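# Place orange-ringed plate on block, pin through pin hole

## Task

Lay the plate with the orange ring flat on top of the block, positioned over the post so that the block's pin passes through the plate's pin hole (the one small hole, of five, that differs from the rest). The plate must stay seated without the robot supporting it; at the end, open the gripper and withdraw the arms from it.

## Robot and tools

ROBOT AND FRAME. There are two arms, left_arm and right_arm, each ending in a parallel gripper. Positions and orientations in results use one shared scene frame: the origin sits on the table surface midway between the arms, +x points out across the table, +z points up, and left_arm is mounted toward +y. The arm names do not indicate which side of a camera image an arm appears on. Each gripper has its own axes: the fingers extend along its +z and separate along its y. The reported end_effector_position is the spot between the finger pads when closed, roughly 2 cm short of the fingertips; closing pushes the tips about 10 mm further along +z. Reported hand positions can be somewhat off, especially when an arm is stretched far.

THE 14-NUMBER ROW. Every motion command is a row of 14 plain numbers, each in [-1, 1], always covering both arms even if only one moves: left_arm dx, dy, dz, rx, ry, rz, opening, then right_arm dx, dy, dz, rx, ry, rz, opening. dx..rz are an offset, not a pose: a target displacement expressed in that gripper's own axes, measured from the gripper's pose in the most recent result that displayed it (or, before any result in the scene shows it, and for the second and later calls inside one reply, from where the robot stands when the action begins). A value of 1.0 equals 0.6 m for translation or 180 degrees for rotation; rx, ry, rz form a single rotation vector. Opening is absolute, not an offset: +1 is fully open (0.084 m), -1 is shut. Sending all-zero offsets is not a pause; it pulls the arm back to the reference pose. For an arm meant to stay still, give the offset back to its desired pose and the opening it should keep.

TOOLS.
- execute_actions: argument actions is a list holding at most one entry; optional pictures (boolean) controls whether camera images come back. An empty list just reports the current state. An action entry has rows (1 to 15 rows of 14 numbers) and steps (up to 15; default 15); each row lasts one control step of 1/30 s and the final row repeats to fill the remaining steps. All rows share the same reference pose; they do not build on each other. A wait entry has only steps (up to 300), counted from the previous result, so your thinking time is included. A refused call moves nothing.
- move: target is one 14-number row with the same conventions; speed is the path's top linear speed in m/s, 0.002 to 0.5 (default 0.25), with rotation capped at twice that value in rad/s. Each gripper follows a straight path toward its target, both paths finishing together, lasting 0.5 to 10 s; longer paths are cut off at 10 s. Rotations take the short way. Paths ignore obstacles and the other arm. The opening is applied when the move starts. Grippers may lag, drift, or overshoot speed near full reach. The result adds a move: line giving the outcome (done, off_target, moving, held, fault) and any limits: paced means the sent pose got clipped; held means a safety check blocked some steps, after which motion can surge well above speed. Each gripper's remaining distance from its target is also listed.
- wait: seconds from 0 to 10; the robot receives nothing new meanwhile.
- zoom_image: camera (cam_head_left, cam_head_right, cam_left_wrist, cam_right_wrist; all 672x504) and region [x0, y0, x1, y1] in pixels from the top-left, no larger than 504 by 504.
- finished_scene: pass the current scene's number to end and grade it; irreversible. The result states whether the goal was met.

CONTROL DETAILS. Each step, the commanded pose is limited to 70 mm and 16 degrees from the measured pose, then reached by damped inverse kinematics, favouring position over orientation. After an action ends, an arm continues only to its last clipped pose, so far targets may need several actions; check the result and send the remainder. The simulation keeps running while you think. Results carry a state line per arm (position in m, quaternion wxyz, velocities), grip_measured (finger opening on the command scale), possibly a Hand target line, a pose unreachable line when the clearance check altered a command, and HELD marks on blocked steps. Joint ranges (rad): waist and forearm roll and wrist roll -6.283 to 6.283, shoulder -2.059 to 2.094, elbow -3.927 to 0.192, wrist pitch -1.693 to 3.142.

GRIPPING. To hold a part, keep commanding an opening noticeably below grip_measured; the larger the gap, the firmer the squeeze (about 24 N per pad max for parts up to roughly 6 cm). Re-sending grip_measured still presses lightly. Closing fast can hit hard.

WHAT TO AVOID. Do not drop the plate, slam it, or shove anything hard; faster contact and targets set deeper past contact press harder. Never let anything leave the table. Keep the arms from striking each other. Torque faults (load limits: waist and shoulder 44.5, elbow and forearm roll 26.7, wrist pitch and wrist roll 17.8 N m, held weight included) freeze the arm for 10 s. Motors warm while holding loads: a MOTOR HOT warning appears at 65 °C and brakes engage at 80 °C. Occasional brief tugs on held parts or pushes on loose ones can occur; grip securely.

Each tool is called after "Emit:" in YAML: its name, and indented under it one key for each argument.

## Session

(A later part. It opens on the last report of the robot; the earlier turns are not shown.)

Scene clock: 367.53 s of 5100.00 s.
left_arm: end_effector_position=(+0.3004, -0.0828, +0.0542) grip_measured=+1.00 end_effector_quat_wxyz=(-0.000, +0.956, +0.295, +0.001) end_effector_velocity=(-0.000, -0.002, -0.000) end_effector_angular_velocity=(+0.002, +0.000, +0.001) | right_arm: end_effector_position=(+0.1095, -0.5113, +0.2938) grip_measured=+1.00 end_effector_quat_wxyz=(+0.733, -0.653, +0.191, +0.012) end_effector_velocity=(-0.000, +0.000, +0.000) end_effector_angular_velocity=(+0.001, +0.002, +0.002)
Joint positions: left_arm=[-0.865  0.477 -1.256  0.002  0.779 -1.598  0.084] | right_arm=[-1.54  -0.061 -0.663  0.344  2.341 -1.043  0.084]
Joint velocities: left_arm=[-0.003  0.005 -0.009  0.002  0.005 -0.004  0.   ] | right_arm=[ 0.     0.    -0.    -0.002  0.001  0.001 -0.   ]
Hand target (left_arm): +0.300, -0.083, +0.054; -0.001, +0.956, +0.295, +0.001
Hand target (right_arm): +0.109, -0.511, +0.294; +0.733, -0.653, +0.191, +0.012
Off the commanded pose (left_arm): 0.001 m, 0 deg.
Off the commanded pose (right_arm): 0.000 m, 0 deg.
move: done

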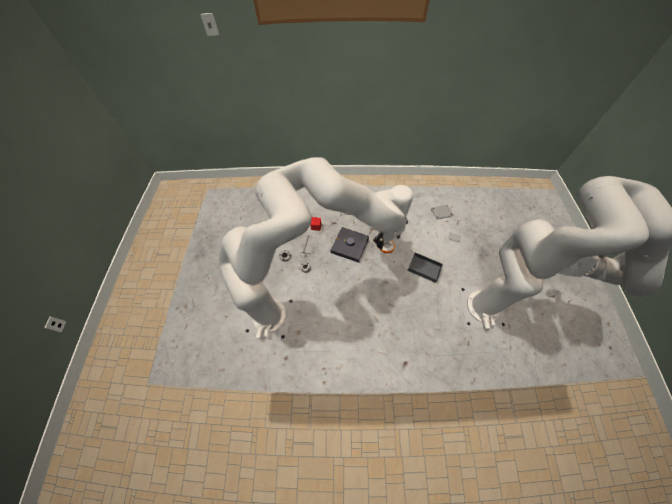

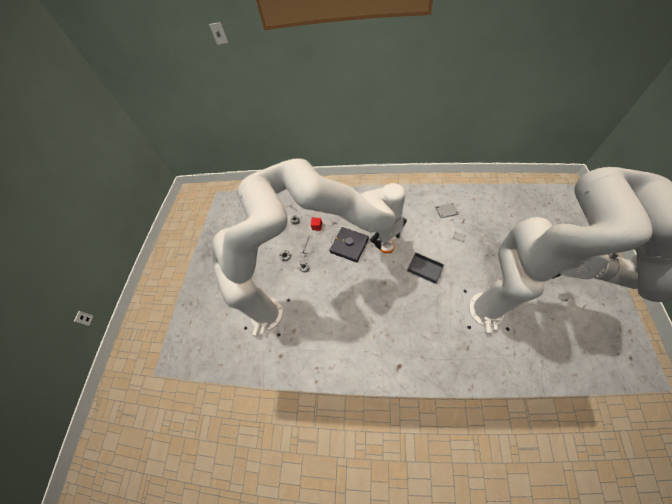

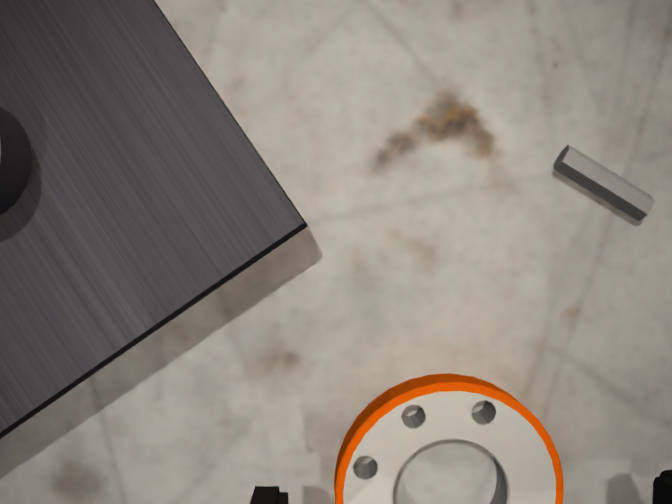

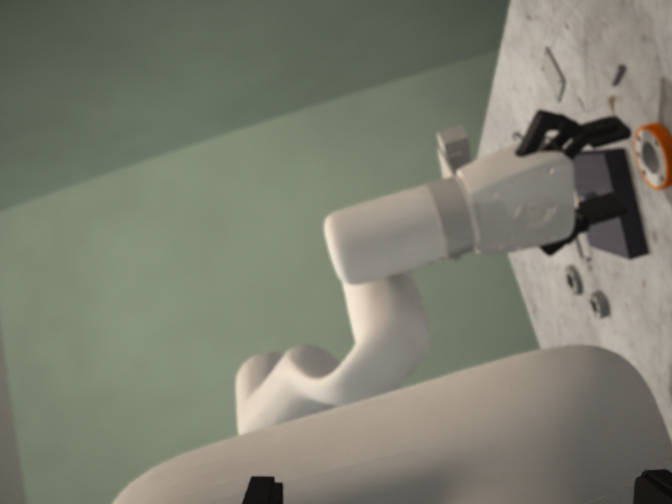

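Emit:
move:
  target: [-0.0012,0,0.05617,0,0,0,1,0,0,0,0,0,0,1]
  speed: 0.04

Emit:
execute_actions:
  actions:
    - {"steps":20}
  pictures: false

Scene clock: 372.00 s of 5100.00 s.
left_arm: end_effector_position=(+0.3000, -0.0833, +0.0208) grip_measured=+1.00 end_effector_quat_wxyz=(-0.000, +0.956, +0.295, +0.001) end_effector_velocity=(+0.000, -0.002, +0.000) end_effector_angular_velocity=(-0.005, -0.003, +0.000) | right_arm: end_effector_position=(+0.1095, -0.5113, +0.2938) grip_measured=+1.00 end_effector_quat_wxyz=(+0.733, -0.653, +0.191, +0.012) end_effector_velocity=(+0.000, +0.000, +0.000) end_effector_angular_velocity=(+0.000, -0.000, +0.001)
Joint positions: left_arm=[-0.866  0.543 -1.249  0.002  0.706 -1.599  0.084] | right_arm=[-1.54  -0.061 -0.663  0.344  2.341 -1.043  0.084]
Joint velocities: left_arm=[-0.001  0.002 -0.003 -0.    -0.005 -0.001  0.   ] | right_arm=[ 0.001  0.    -0.     0.001  0.     0.     0.   ]
Hand target (left_arm): +0.300, -0.083, +0.020; -0.000, +0.956, +0.295, +0.001
Hand target (right_arm): +0.109, -0.511, +0.294; +0.733, -0.653, +0.191, +0.012
Off the commanded pose (left_arm): 0.000 m, 0 deg.
Off the commanded pose (right_arm): 0.000 m, 0 deg.
After step 90, 0.33 s passed at rest.
move: done

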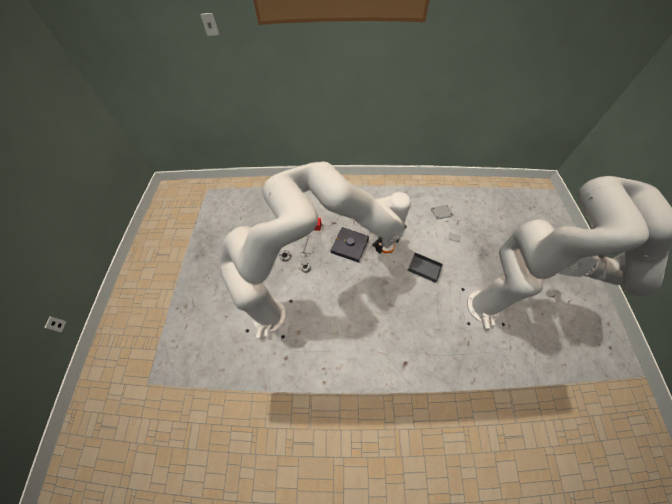

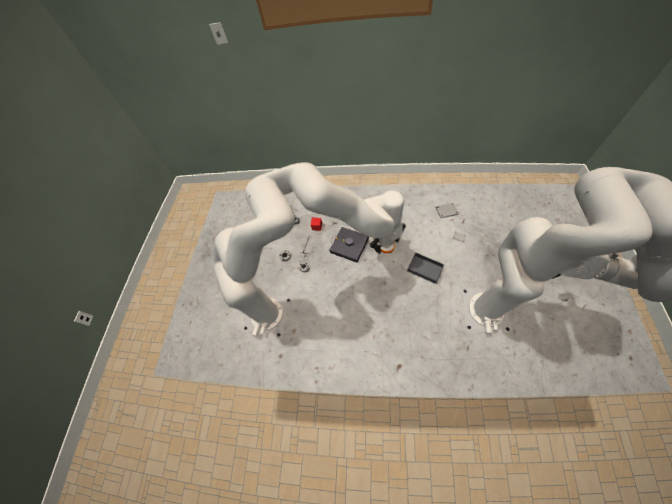

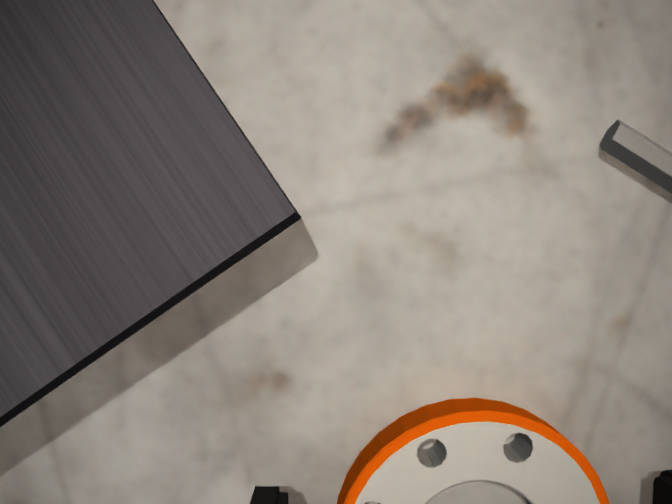

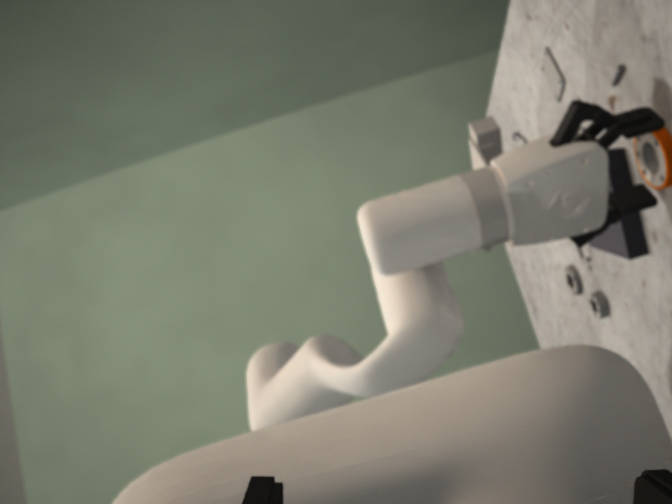

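Scene clock: 372.67 s of 5100.00 s.
left_arm: end_effector_position=(+0.2999, -0.0832, +0.0205) grip_measured=+1.00 end_effector_quat_wxyz=(-0.000, +0.956, +0.295, +0.001) end_effector_velocity=(-0.000, -0.002, +0.001) end_effector_angular_velocity=(-0.003, -0.001, -0.001) | right_arm: end_effector_position=(+0.1095, -0.5113, +0.2938) grip_measured=+1.00 end_effector_quat_wxyz=(+0.733, -0.653, +0.191, +0.012) end_effector_velocity=(-0.000, +0.000, +0.000) end_effector_angular_velocity=(+0.002, +0.001, +0.000)
Joint positions: left_arm=[-0.866  0.544 -1.248  0.002  0.705 -1.599  0.084] | right_arm=[-1.54  -0.061 -0.663  0.344  2.341 -1.043  0.084]
Joint velocities: left_arm=[-0.002 -0.001 -0.002 -0.001 -0.001 -0.001  0.   ] | right_arm=[-0.001  0.     0.001 -0.001  0.001  0.     0.   ]
Hand target (left_arm): +0.300, -0.083, +0.020; -0.000, +0.956, +0.295, +0.001
Hand target (right_arm): +0.109, -0.511, +0.294; +0.733, -0.653, +0.191, +0.012
Off the commanded pose (left_arm): 0.000 m, 0 deg.
Off the commanded pose (right_arm): 0.000 m, 0 deg.
Steps of this call (steps 1 to 20: nothing new was sent). Readings (end_effector_position):
1: left_arm (+0.3000, -0.0833, +0.0208) | right_arm (+0.1095, -0.5114, +0.2938)
2: left_arm (+0.3000, -0.0833, +0.0208) | right_arm (+0.1095, -0.5113, +0.2938)
4: left_arm (+0.2999, -0.0833, +0.0207) | right_arm (+0.1095, -0.5113, +0.2938)
8: left_arm (+0.2999, -0.0832, +0.0206) | right_arm (+0.1095, -0.5113, +0.2938)
20: the state above

Emit:
execute_actions:
  actions:
    - {"rows":[[-0.00013,-0.0001,0,0,0,0,0.9,0,0,0,0,0,0,1],[-0.00013,-0.0001,0,0,0,0,0.8,0,0,0,0,0,0,1],[-0.00013,-0.0001,0,0,0,0,0.7,0,0,0,0,0,0,1],[-0.00013,-0.0001,0,0,0,0,0.62,0,0,0,0,0,0,1],[-0.00013,-0.0001,0,0,0,0,0.56,0,0,0,0,0,0,1],[-0.00013,-0.0001,0,0,0,0,0.52,0,0,0,0,0,0,1],[-0.00013,-0.0001,0,0,0,0,0.48,0,0,0,0,0,0,1],[-0.00013,-0.0001,0,0,0,0,0.44,0,0,0,0,0,0,1],[-0.00013,-0.0001,0,0,0,0,0.4,0,0,0,0,0,0,1],[-0.00013,-0.0001,0,0,0,0,0.3,0,0,0,0,0,0,1],[-0.00013,-0.0001,0,0,0,0,0.15,0,0,0,0,0,0,1],[-0.00013,-0.0001,0,0,0,0,0.0,0,0,0,0,0,0,1],[-0.00013,-0.0001,0,0,0,0,-0.3,0,0,0,0,0,0,1]],"steps":15}
  pictures: false

Emit:
execute_actions:
  actions:
    - {"steps":15}
  pictures: false

Emit:
move:
  target: [0,0,-0.1,0,0,0,-0.3,0,0,0,0,0,0,1]
  speed: 0.06

Scene clock: 378.90 s of 5100.00 s.
left_arm: end_effector_position=(+0.2998, -0.0833, +0.0206) grip_measured=+0.45 end_effector_quat_wxyz=(-0.000, +0.956, +0.295, +0.001) end_effector_velocity=(-0.002, -0.000, -0.001) end_effector_angular_velocity=(+0.001, +0.001, -0.003) | right_arm: end_effector_position=(+0.1095, -0.5113, +0.2938) grip_measured=+1.00 end_effector_quat_wxyz=(+0.733, -0.653, +0.191, +0.012) end_effector_velocity=(-0.000, +0.000, -0.000) end_effector_angular_velocity=(-0.000, +0.001, +0.002)
Joint positions: left_arm=[-0.866  0.544 -1.248  0.002  0.705 -1.599  0.063] | right_arm=[-1.54  -0.061 -0.663  0.344  2.341 -1.043  0.084]
Joint velocities: left_arm=[-0.003  0.001  0.001 -0.    -0.001  0.001  0.   ] | right_arm=[ 0.    -0.     0.    -0.002 -0.    -0.     0.   ]
Hand target (left_arm): +0.300, -0.083, +0.021; -0.000, +0.956, +0.295, +0.001
Hand target (right_arm): +0.109, -0.511, +0.294; +0.733, -0.653, +0.191, +0.012
Off the commanded pose (left_arm): 0.000 m, 0 deg.
Off the commanded pose (right_arm): 0.000 m, 0 deg.
Steps of this call (steps 1 to 90: nothing new was sent; then 2.73 s passed at rest; steps 91 to 105: all 15 steps of this action). Readings (end_effector_position):
91: left_arm (+0.2999, -0.0832, +0.0205) | right_arm (+0.1095, -0.5113, +0.2938)
92: left_arm (+0.2999, -0.0832, +0.0205) | right_arm (+0.1095, -0.5113, +0.2938)
94: left_arm (+0.2998, -0.0832, +0.0205) | right_arm (+0.1095, -0.5113, +0.2938)
98: left_arm (+0.2998, -0.0832, +0.0205) | right_arm (+0.1095, -0.5113, +0.2938)
105: the state above

Scene clock: 379.40 s of 5100.00 s.
left_arm: end_effector_position=(+0.2998, -0.0832, +0.0206) grip_measured=+0.45 end_effector_quat_wxyz=(-0.000, +0.956, +0.295, +0.001) end_effector_velocity=(+0.000, -0.001, +0.001) end_effector_angular_velocity=(-0.002, -0.002, -0.001) | right_arm: end_effector_position=(+0.1095, -0.5113, +0.2938) grip_measured=+1.00 end_effector_quat_wxyz=(+0.733, -0.653, +0.191, +0.012) end_effector_velocity=(+0.000, +0.000, +0.000) end_effector_angular_velocity=(+0.001, -0.001, +0.000)
Joint positions: left_arm=[-0.866  0.544 -1.248  0.002  0.705 -1.599  0.063] | right_arm=[-1.54  -0.061 -0.663  0.344  2.341 -1.043  0.084]
Joint velocities: left_arm=[-0.    -0.    -0.001  0.001 -0.001 -0.     0.   ] | right_arm=[ 0.001 -0.     0.     0.001  0.001 -0.     0.   ]
Hand target (left_arm): +0.300, -0.083, +0.021; -0.000, +0.956, +0.295, +0.001
Hand target (right_arm): +0.109, -0.511, +0.294; +0.733, -0.653, +0.191, +0.012
Off the commanded pose (left_arm): 0.000 m, 0 deg.
Off the commanded pose (right_arm): 0.000 m, 0 deg.
Steps of this call (steps 1 to 15: nothing new was sent). Readings (end_effector_position):
1: left_arm (+0.2998, -0.0833, +0.0206) | right_arm (+0.1095, -0.5113, +0.2938)
2: left_arm (+0.2998, -0.0833, +0.0206) | right_arm (+0.1095, -0.5113, +0.2938)
4: left_arm (+0.2998, -0.0833, +0.0206) | right_arm (+0.1095, -0.5113, +0.2938)
8: left_arm (+0.2998, -0.0832, +0.0206) | right_arm (+0.1095, -0.5113, +0.2938)
15: the state above

Scene clock: 380.97 s of 5100.00 s.
left_arm: end_effector_position=(+0.2996, -0.0831, +0.0800) grip_measured=+0.45 end_effector_quat_wxyz=(-0.001, +0.956, +0.295, +0.001) end_effector_velocity=(-0.000, +0.001, +0.001) end_effector_angular_velocity=(+0.002, +0.001, +0.001) | right_arm: end_effector_position=(+0.1095, -0.5113, +0.2938) grip_measured=+1.00 end_effector_quat_wxyz=(+0.733, -0.653, +0.191, +0.012) end_effector_velocity=(+0.000, -0.000, +0.000) end_effector_angular_velocity=(-0.000, -0.000, -0.001)
Joint positions: left_arm=[-0.866  0.431 -1.268  0.002  0.839 -1.599  0.063] | right_arm=[-1.54  -0.061 -0.663  0.344  2.341 -1.043  0.084]
Joint velocities: left_arm=[ 0.001 -0.002 -0.001 -0.     0.005 -0.     0.   ] | right_arm=[-0.     0.    -0.     0.001 -0.     0.    -0.   ]
Hand target (left_arm): +0.300, -0.083, +0.081; -0.000, +0.956, +0.295, +0.001
Hand target (right_arm): +0.109, -0.511, +0.294; +0.733, -0.653, +0.191, +0.012
Off the commanded pose (left_arm): 0.001 m, 0 deg.
Off the commanded pose (right_arm): 0.000 m, 0 deg.
move: done

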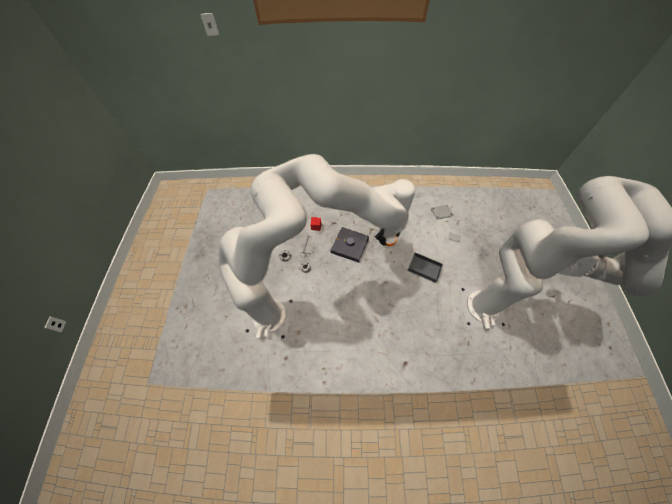

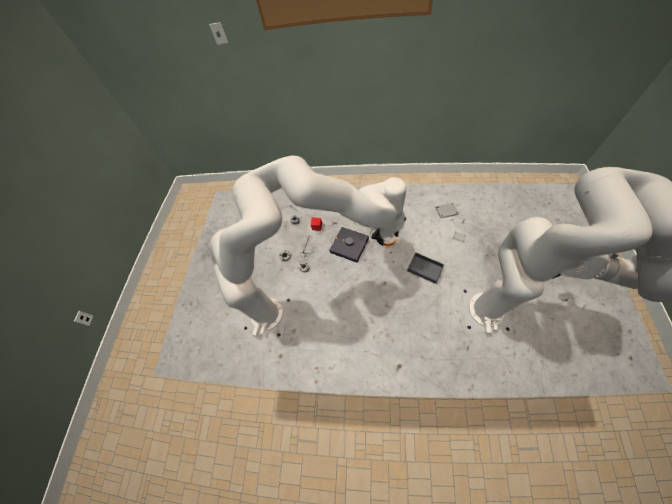

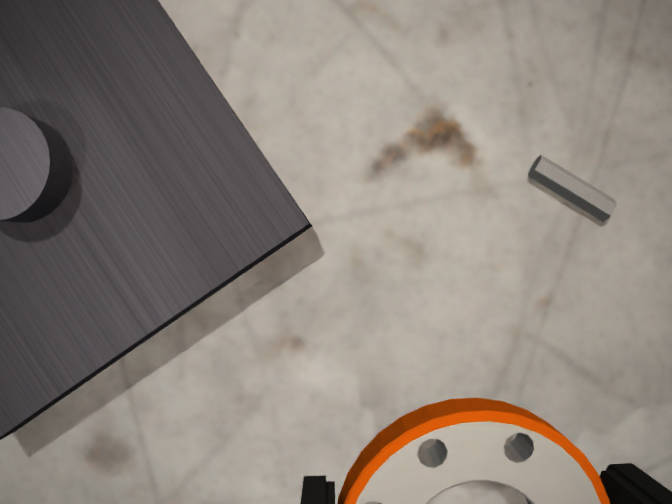

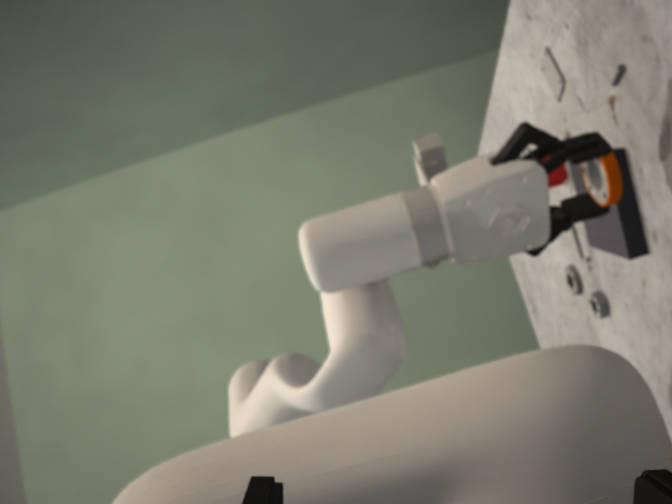

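Emit:
move:
  target: [0.15492,-0.20708,0.0133,0,0,-0.0522,-0.3,0,0,0,0,0,0,1]
  speed: 0.12

Emit:
execute_actions:
  actions:
    - {"steps":20}
  pictures: false

Scene clock: 384.90 s of 5100.00 s.
left_arm: end_effector_position=(+0.3059, +0.0716, +0.0722) grip_measured=+0.45 end_effector_quat_wxyz=(-0.001, +0.928, +0.372, +0.001) end_effector_velocity=(-0.000, +0.003, -0.001) end_effector_angular_velocity=(+0.002, +0.001, +0.001) | right_arm: end_effector_position=(+0.1095, -0.5113, +0.2938) grip_measured=+1.00 end_effector_quat_wxyz=(+0.733, -0.653, +0.191, +0.012) end_effector_velocity=(+0.001, +0.000, +0.000) end_effector_angular_velocity=(+0.000, -0.002, +0.001)
Joint positions: left_arm=[-0.659  0.105 -0.774  0.003  0.67  -1.556  0.063] | right_arm=[-1.54  -0.061 -0.663  0.344  2.341 -1.043  0.084]
Joint velocities: left_arm=[ 0.004 -0.003  0.006  0.001 -0.001  0.003 -0.   ] | right_arm=[ 0.002 -0.    -0.     0.002  0.001 -0.     0.   ]
Hand target (left_arm): +0.306, +0.072, +0.072; -0.001, +0.928, +0.372, +0.001
Hand target (right_arm): +0.109, -0.511, +0.294; +0.733, -0.653, +0.191, +0.012
Off the commanded pose (left_arm): 0.001 m, 0 deg.
Off the commanded pose (right_arm): 0.000 m, 0 deg.
move: done

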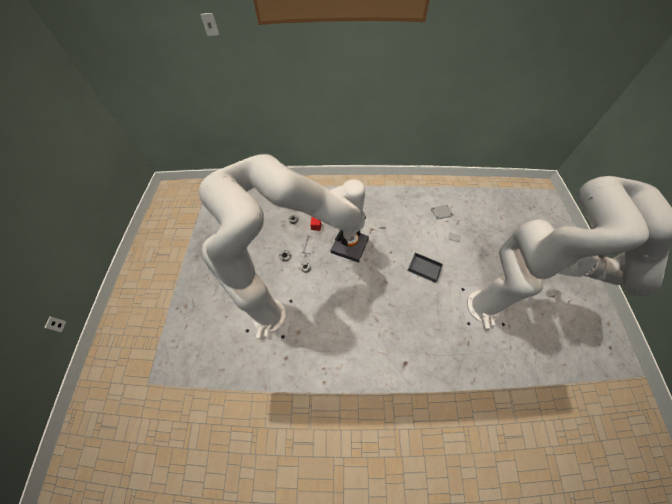

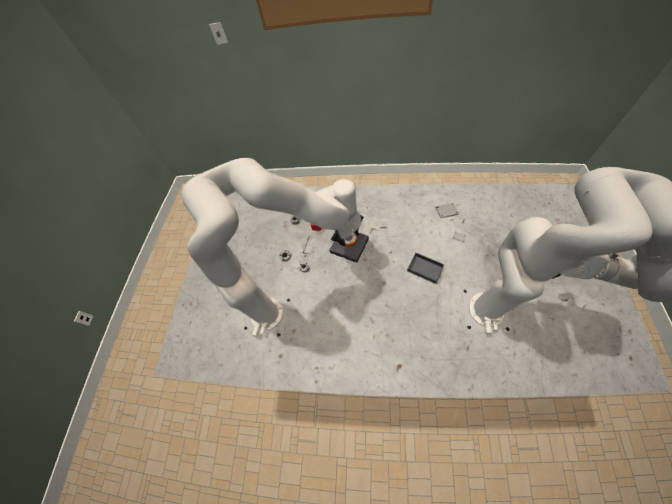

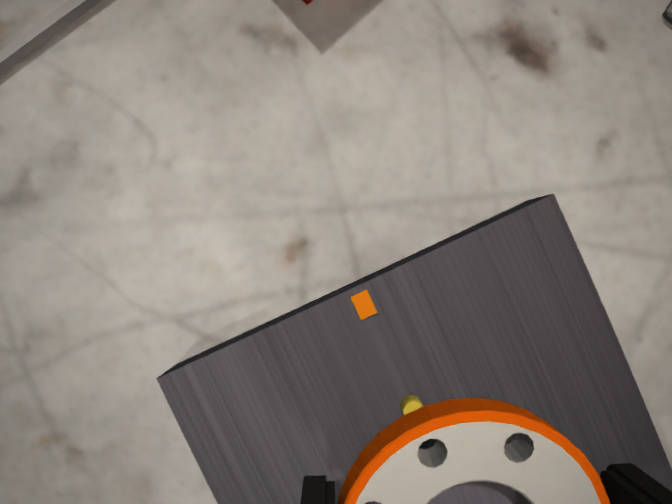

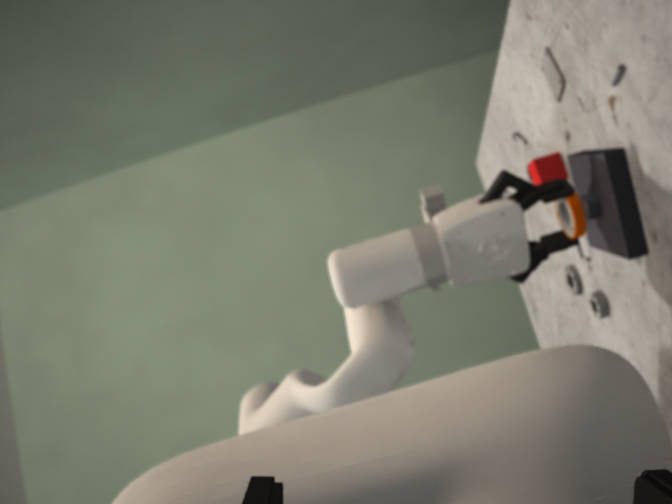

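Scene clock: 385.57 s of 5100.00 s.
left_arm: end_effector_position=(+0.3059, +0.0720, +0.0721) grip_measured=+0.45 end_effector_quat_wxyz=(-0.001, +0.928, +0.372, +0.001) end_effector_velocity=(+0.001, -0.000, +0.001) end_effector_angular_velocity=(-0.002, -0.002, +0.001) | right_arm: end_effector_position=(+0.1095, -0.5113, +0.2938) grip_measured=+1.00 end_effector_quat_wxyz=(+0.733, -0.653, +0.191, +0.012) end_effector_velocity=(-0.000, -0.000, -0.000) end_effector_angular_velocity=(+0.000, +0.001, -0.001)
Joint positions: left_arm=[-0.658  0.104 -0.773  0.003  0.669 -1.556  0.063] | right_arm=[-1.54  -0.061 -0.663  0.344  2.341 -1.043  0.084]
Joint velocities: left_arm=[ 0.001 -0.001 -0.001 -0.    -0.001  0.     0.   ] | right_arm=[-0.001  0.     0.    -0.    -0.     0.001  0.   ]
Hand target (left_arm): +0.306, +0.072, +0.072; -0.001, +0.928, +0.372, +0.001
Hand target (right_arm): +0.109, -0.511, +0.294; +0.733, -0.653, +0.191, +0.012
Off the commanded pose (left_arm): 0.001 m, 0 deg.
Off the commanded pose (right_arm): 0.000 m, 0 deg.
Steps of this call (steps 1 to 20: nothing new was sent). Readings (end_effector_position):
1: left_arm (+0.3059, +0.0717, +0.0722) | right_arm (+0.1095, -0.5113, +0.2938)
2: left_arm (+0.3059, +0.0717, +0.0722) | right_arm (+0.1095, -0.5113, +0.2938)
4: left_arm (+0.3059, +0.0718, +0.0722) | right_arm (+0.1095, -0.5113, +0.2938)
8: left_arm (+0.3059, +0.0719, +0.0722) | right_arm (+0.1095, -0.5113, +0.2938)
20: the state above

Emit:
move:
  target: [0.00037,0.00058,0.0168,0,0,0,-0.3,0,0,0,0,0,0,1]
  speed: 0.02

Emit:
execute_actions:
  actions:
    - {"steps":25}
  pictures: false

Scene clock: 393.40 s of 5100.00 s.
left_arm: end_effector_position=(+0.3063, +0.0719, +0.0622) grip_measured=+0.45 end_effector_quat_wxyz=(-0.001, +0.928, +0.372, +0.001) end_effector_velocity=(+0.001, -0.002, +0.000) end_effector_angular_velocity=(-0.002, -0.003, -0.004) | right_arm: end_effector_position=(+0.1095, -0.5113, +0.2938) grip_measured=+1.00 end_effector_quat_wxyz=(+0.733, -0.653, +0.191, +0.012) end_effector_velocity=(-0.000, +0.000, +0.000) end_effector_angular_velocity=(+0.000, -0.001, +0.000)
Joint positions: left_arm=[-0.658  0.129 -0.769  0.003  0.641 -1.555  0.063] | right_arm=[-1.54  -0.061 -0.663  0.344  2.341 -1.043  0.084]
Joint velocities: left_arm=[-0.001  0.003 -0.003  0.001 -0.004  0.002 -0.   ] | right_arm=[-0.    -0.     0.    -0.     0.001 -0.001  0.   ]
Hand target (left_arm): +0.306, +0.072, +0.062; -0.001, +0.928, +0.372, +0.001
Hand target (right_arm): +0.109, -0.511, +0.294; +0.733, -0.653, +0.191, +0.012
Off the commanded pose (left_arm): 0.000 m, 0 deg.
Off the commanded pose (right_arm): 0.000 m, 0 deg.
After step 90, 4.07 s passed at rest.
move: done

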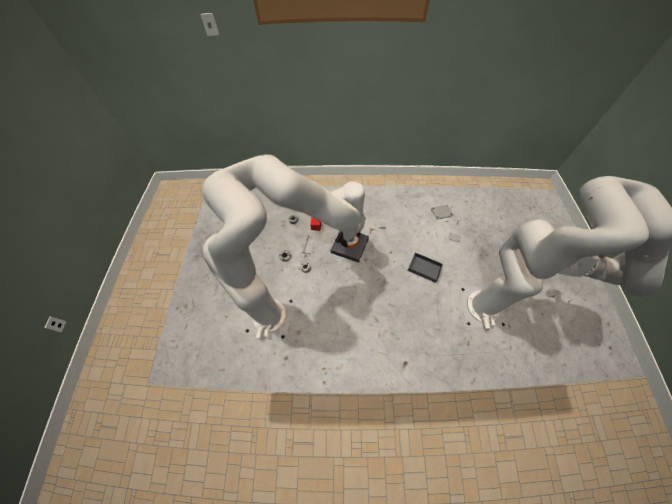

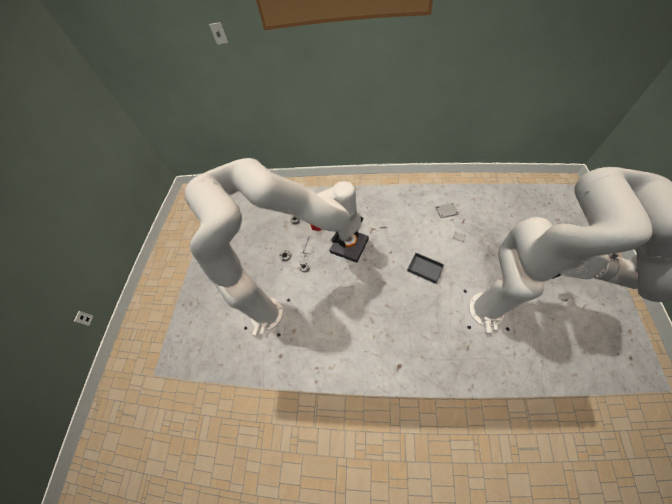

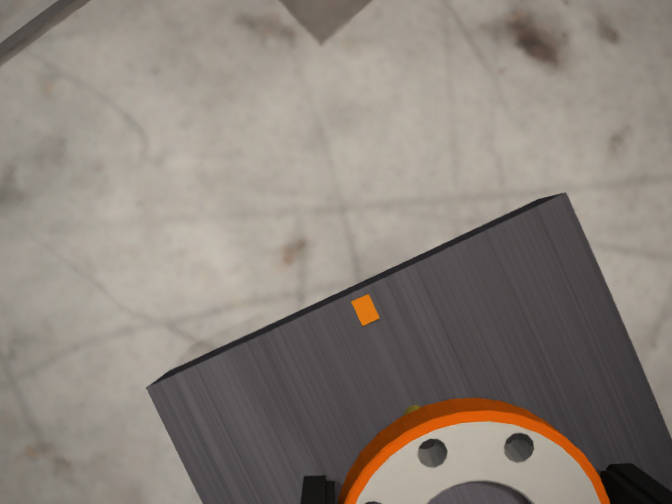

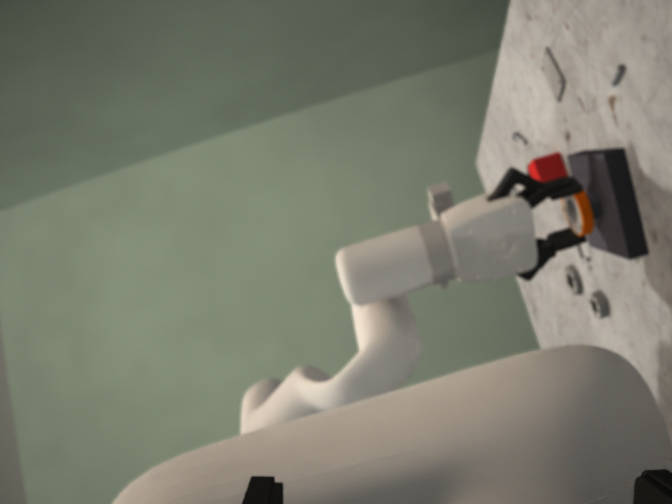

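Scene clock: 394.23 s of 5100.00 s.
left_arm: end_effector_position=(+0.3063, +0.0719, +0.0621) grip_measured=+0.45 end_effector_quat_wxyz=(-0.001, +0.928, +0.372, +0.001) end_effector_velocity=(-0.000, -0.000, +0.001) end_effector_angular_velocity=(-0.001, -0.001, -0.000) | right_arm: end_effector_position=(+0.1095, -0.5113, +0.2938) grip_measured=+1.00 end_effector_quat_wxyz=(+0.733, -0.653, +0.191, +0.012) end_effector_velocity=(+0.000, +0.000, +0.000) end_effector_angular_velocity=(+0.001, -0.001, -0.001)
Joint positions: left_arm=[-0.658  0.13  -0.769  0.003  0.64  -1.555  0.063] | right_arm=[-1.54  -0.061 -0.663  0.344  2.341 -1.043  0.084]
Joint velocities: left_arm=[-0.001 -0.002  0.     0.     0.    -0.    -0.   ] | right_arm=[ 0.    -0.     0.     0.002  0.001  0.    -0.   ]
Hand target (left_arm): +0.306, +0.072, +0.062; -0.001, +0.928, +0.372, +0.001
Hand target (right_arm): +0.109, -0.511, +0.294; +0.733, -0.653, +0.191, +0.012
Off the commanded pose (left_arm): 0.000 m, 0 deg.
Off the commanded pose (right_arm): 0.000 m, 0 deg.
Steps of this call (steps 1 to 25: nothing new was sent). Readings (end_effector_position):
1: left_arm (+0.3063, +0.0718, +0.0622) | right_arm (+0.1095, -0.5113, +0.2938)
2: left_arm (+0.3063, +0.0718, +0.0622) | right_arm (+0.1095, -0.5113, +0.2938)
4: left_arm (+0.3063, +0.0718, +0.0622) | right_arm (+0.1095, -0.5113, +0.2938)
8: left_arm (+0.3063, +0.0719, +0.0621) | right_arm (+0.1095, -0.5113, +0.2938)
25: the state above

Descend 4 mm slowly.

Emit:
move:
  target: [0,0,0.0068,0,0,0,-0.3,0,0,0,0,0,0,1]
  speed: 0.004

Scene clock: 396.63 s of 5100.00 s.
left_arm: end_effector_position=(+0.3063, +0.0718, +0.0581) grip_measured=+0.45 end_effector_quat_wxyz=(-0.001, +0.928, +0.372, +0.001) end_effector_velocity=(+0.001, -0.000, +0.000) end_effector_angular_velocity=(-0.001, -0.001, +0.000) | right_arm: end_effector_position=(+0.1095, -0.5113, +0.2938) grip_measured=+1.00 end_effector_quat_wxyz=(+0.733, -0.653, +0.191, +0.012) end_effector_velocity=(-0.000, +0.000, -0.000) end_effector_angular_velocity=(-0.000, +0.002, +0.001)
Joint positions: left_arm=[-0.658  0.139 -0.767  0.003  0.628 -1.555  0.063] | right_arm=[-1.54  -0.061 -0.663  0.344  2.341 -1.043  0.084]
Joint velocities: left_arm=[ 0.     0.001 -0.001  0.    -0.001 -0.001  0.   ] | right_arm=[ 0.     0.     0.    -0.001 -0.001  0.001 -0.   ]
Hand target (left_arm): +0.306, +0.072, +0.058; -0.001, +0.928, +0.372, +0.001
Hand target (right_arm): +0.109, -0.511, +0.294; +0.733, -0.653, +0.191, +0.012
Off the commanded pose (left_arm): 0.000 m, 0 deg.
Off the commanded pose (right_arm): 0.000 m, 0 deg.
move: done

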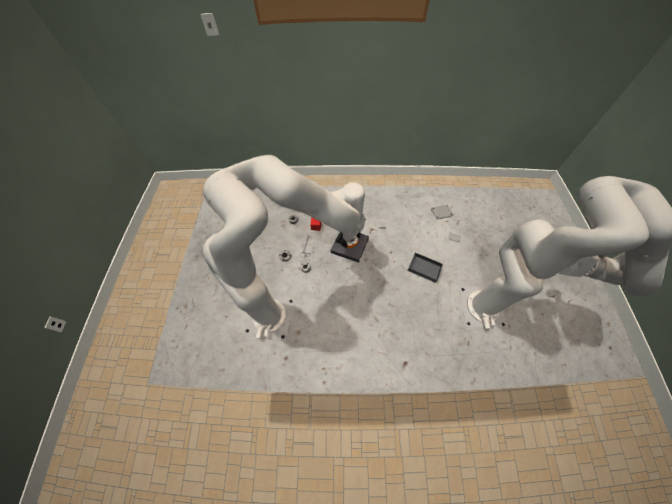

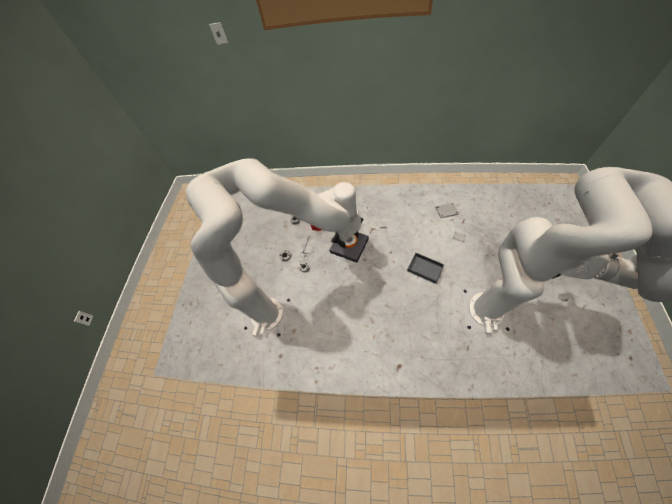

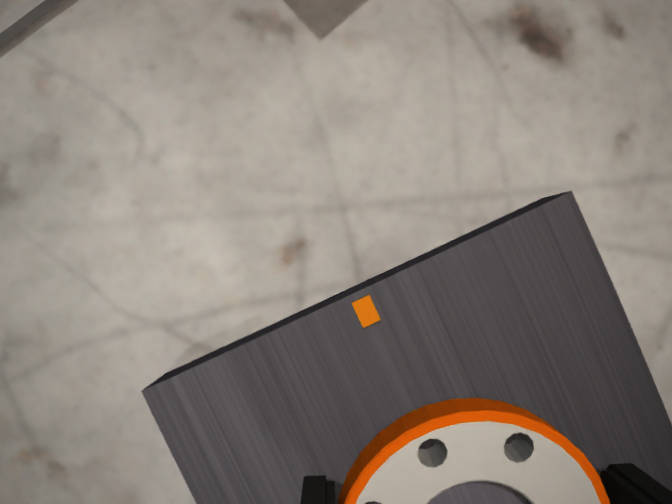

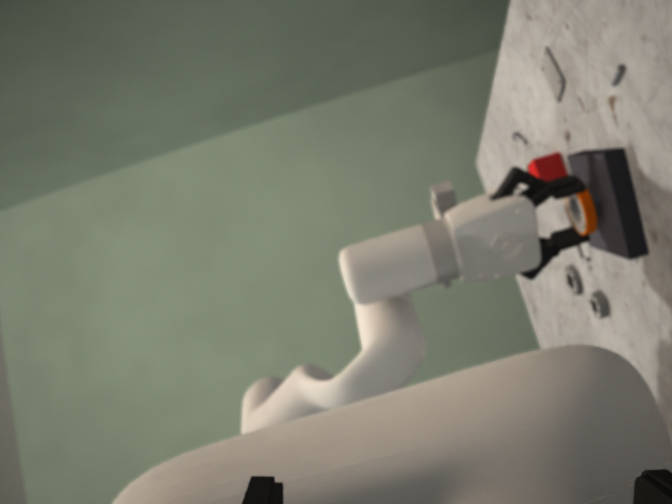

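Emit:
move:
  target: [0.0001,-0.0001,0.0068,0,0,0,-0.3,0,0,0,0,0,0,1]
  speed: 0.004

Scene clock: 399.43 s of 5100.00 s.
left_arm: end_effector_position=(+0.3063, +0.0719, +0.0541) grip_measured=+0.45 end_effector_quat_wxyz=(-0.001, +0.928, +0.372, +0.001) end_effector_velocity=(-0.000, +0.001, -0.001) end_effector_angular_velocity=(+0.002, +0.001, -0.002) | right_arm: end_effector_position=(+0.1095, -0.5113, +0.2938) grip_measured=+1.00 end_effector_quat_wxyz=(+0.733, -0.653, +0.191, +0.012) end_effector_velocity=(+0.000, -0.000, -0.001) end_effector_angular_velocity=(-0.002, +0.000, +0.001)
Joint positions: left_arm=[-0.658  0.149 -0.765  0.003  0.616 -1.555  0.063] | right_arm=[-1.54  -0.061 -0.663  0.344  2.341 -1.043  0.084]
Joint velocities: left_arm=[ 0.     0.002  0.001  0.001 -0.001  0.001 -0.   ] | right_arm=[ 0.001  0.    -0.    -0.001 -0.002 -0.    -0.   ]
Hand target (left_arm): +0.306, +0.072, +0.054; -0.001, +0.928, +0.372, +0.001
Hand target (right_arm): +0.109, -0.511, +0.294; +0.733, -0.653, +0.191, +0.012
Off the commanded pose (left_arm): 0.000 m, 0 deg.
Off the commanded pose (right_arm): 0.000 m, 0 deg.
move: done

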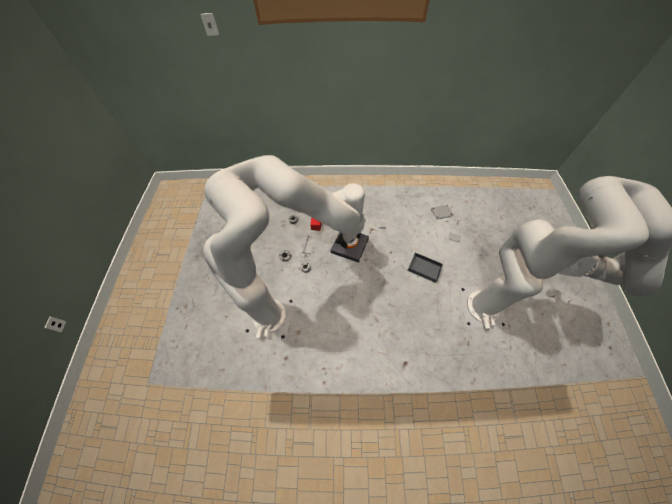

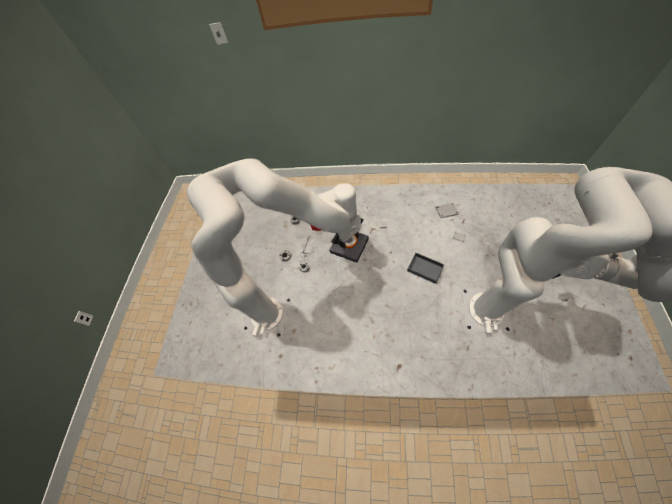

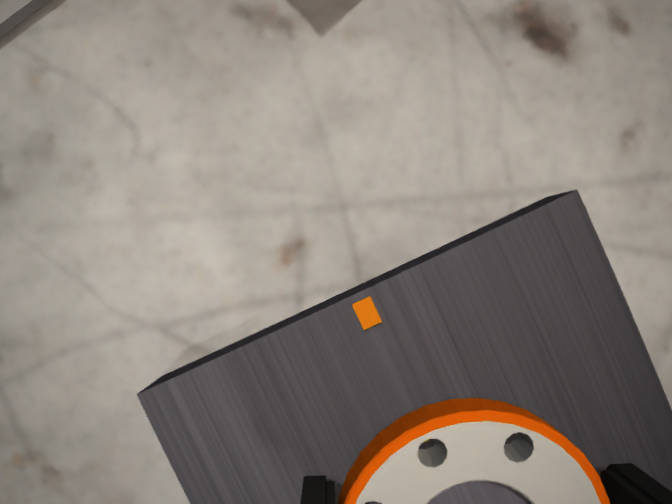

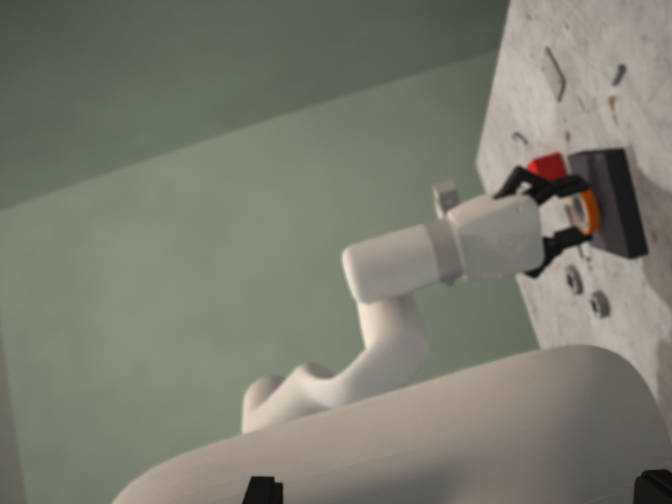

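Plate is going over the post unchanged in grip. Continue.

Emit:
move:
  target: [0,0,0.0068,0,0,0,-0.3,0,0,0,0,0,0,1]
  speed: 0.004

Scene clock: 402.23 s of 5100.00 s.
left_arm: end_effector_position=(+0.3063, +0.0719, +0.0500) grip_measured=+0.45 end_effector_quat_wxyz=(-0.001, +0.928, +0.372, +0.001) end_effector_velocity=(-0.000, -0.001, -0.000) end_effector_angular_velocity=(-0.002, +0.000, +0.002) | right_arm: end_effector_position=(+0.1095, -0.5113, +0.2938) grip_measured=+1.00 end_effector_quat_wxyz=(+0.733, -0.653, +0.191, +0.012) end_effector_velocity=(-0.000, +0.000, +0.000) end_effector_angular_velocity=(-0.000, +0.001, +0.002)
Joint positions: left_arm=[-0.658  0.159 -0.764  0.003  0.605 -1.555  0.063] | right_arm=[-1.54  -0.061 -0.663  0.344  2.341 -1.043  0.084]
Joint velocities: left_arm=[-0.001  0.     0.    -0.003 -0.002 -0.     0.   ] | right_arm=[ 0.     0.    -0.001 -0.002  0.     0.    -0.   ]
Hand target (left_arm): +0.306, +0.072, +0.050; -0.001, +0.928, +0.372, +0.001
Hand target (right_arm): +0.109, -0.511, +0.294; +0.733, -0.653, +0.191, +0.012
Off the commanded pose (left_arm): 0.000 m, 0 deg.
Off the commanded pose (right_arm): 0.000 m, 0 deg.
move: done

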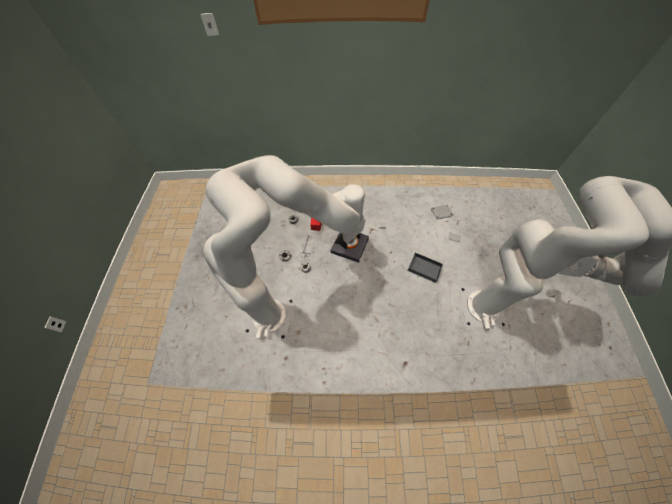

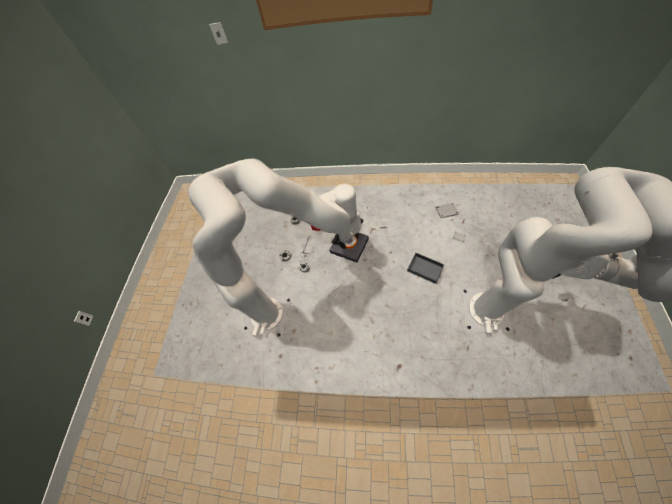

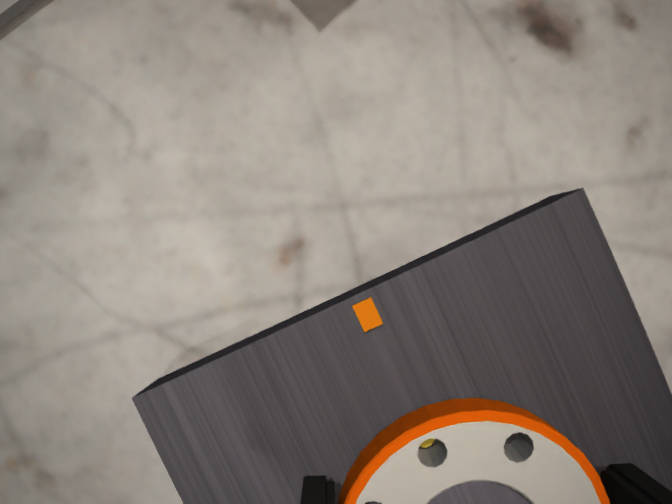

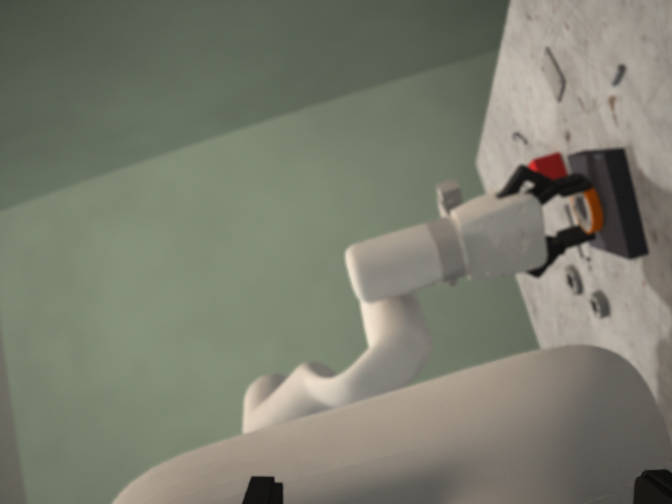

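Pin is visible in the hole. Go down to ~0.0465.

Emit:
move:
  target: [0,0,0.0062,0,0,0,-0.3,0,0,0,0,0,0,1]
  speed: 0.004

Scene clock: 404.77 s of 5100.00 s.
left_arm: end_effector_position=(+0.3063, +0.0719, +0.0464) grip_measured=+0.45 end_effector_quat_wxyz=(-0.001, +0.928, +0.372, +0.001) end_effector_velocity=(+0.000, -0.000, +0.000) end_effector_angular_velocity=(-0.001, -0.001, +0.001) | right_arm: end_effector_position=(+0.1095, -0.5114, +0.2938) grip_measured=+1.00 end_effector_quat_wxyz=(+0.733, -0.653, +0.191, +0.012) end_effector_velocity=(+0.000, +0.000, +0.000) end_effector_angular_velocity=(+0.001, -0.001, +0.000)
Joint positions: left_arm=[-0.657  0.169 -0.762  0.003  0.594 -1.555  0.063] | right_arm=[-1.54  -0.061 -0.663  0.344  2.341 -1.043  0.084]
Joint velocities: left_arm=[ 0.001  0.     0.     0.001 -0.002 -0.     0.   ] | right_arm=[ 0.001 -0.     0.     0.002  0.     0.    -0.   ]
Hand target (left_arm): +0.306, +0.072, +0.046; -0.001, +0.928, +0.372, +0.001
Hand target (right_arm): +0.109, -0.511, +0.294; +0.733, -0.653, +0.191, +0.012
Off the commanded pose (left_arm): 0.000 m, 0 deg.
Off the commanded pose (right_arm): 0.000 m, 0 deg.
move: done

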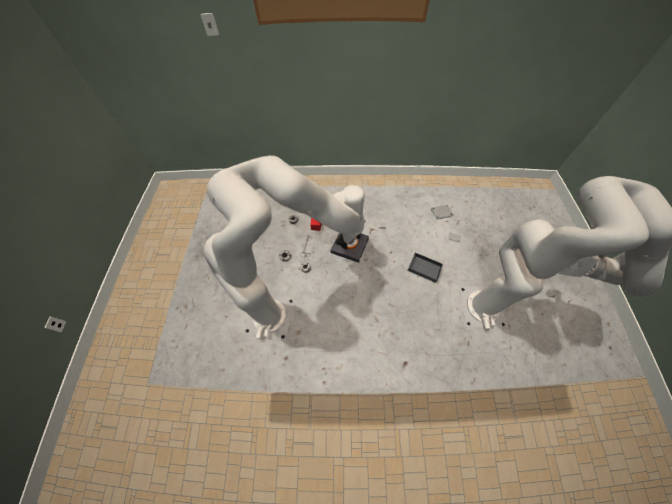

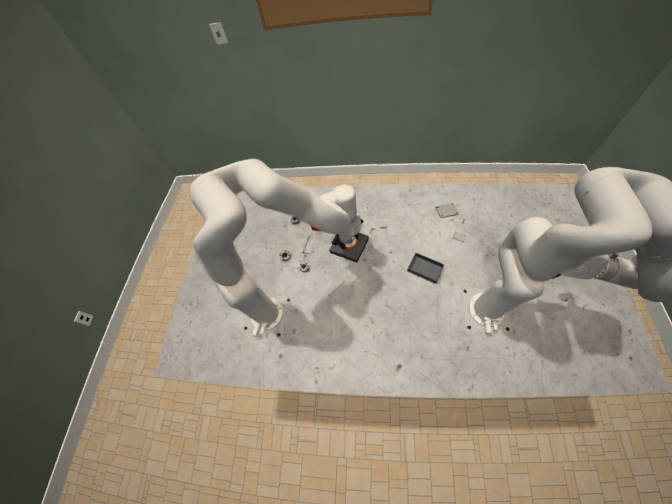

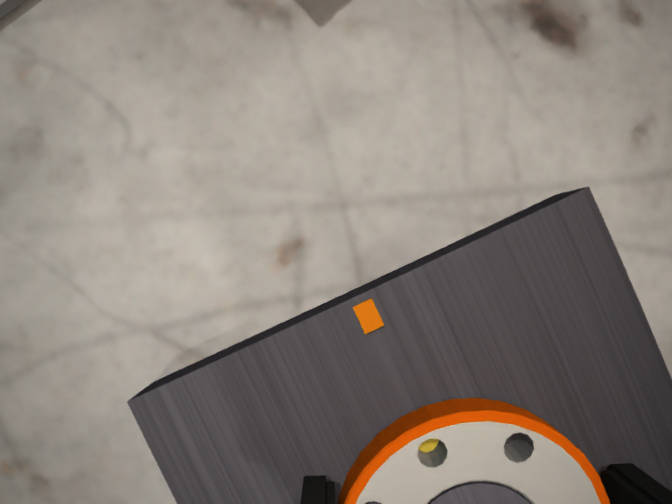

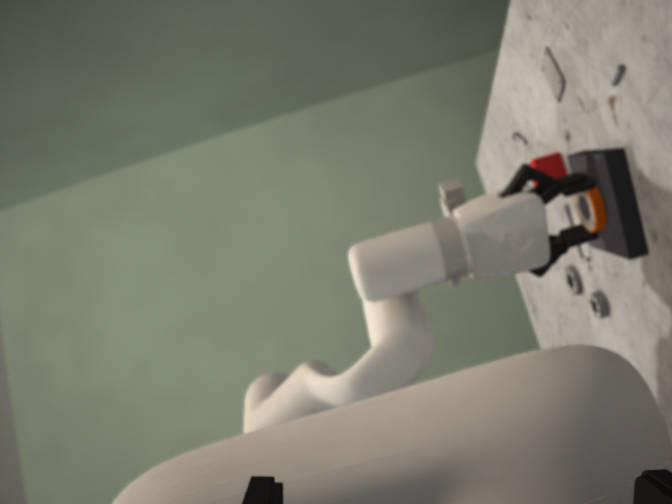

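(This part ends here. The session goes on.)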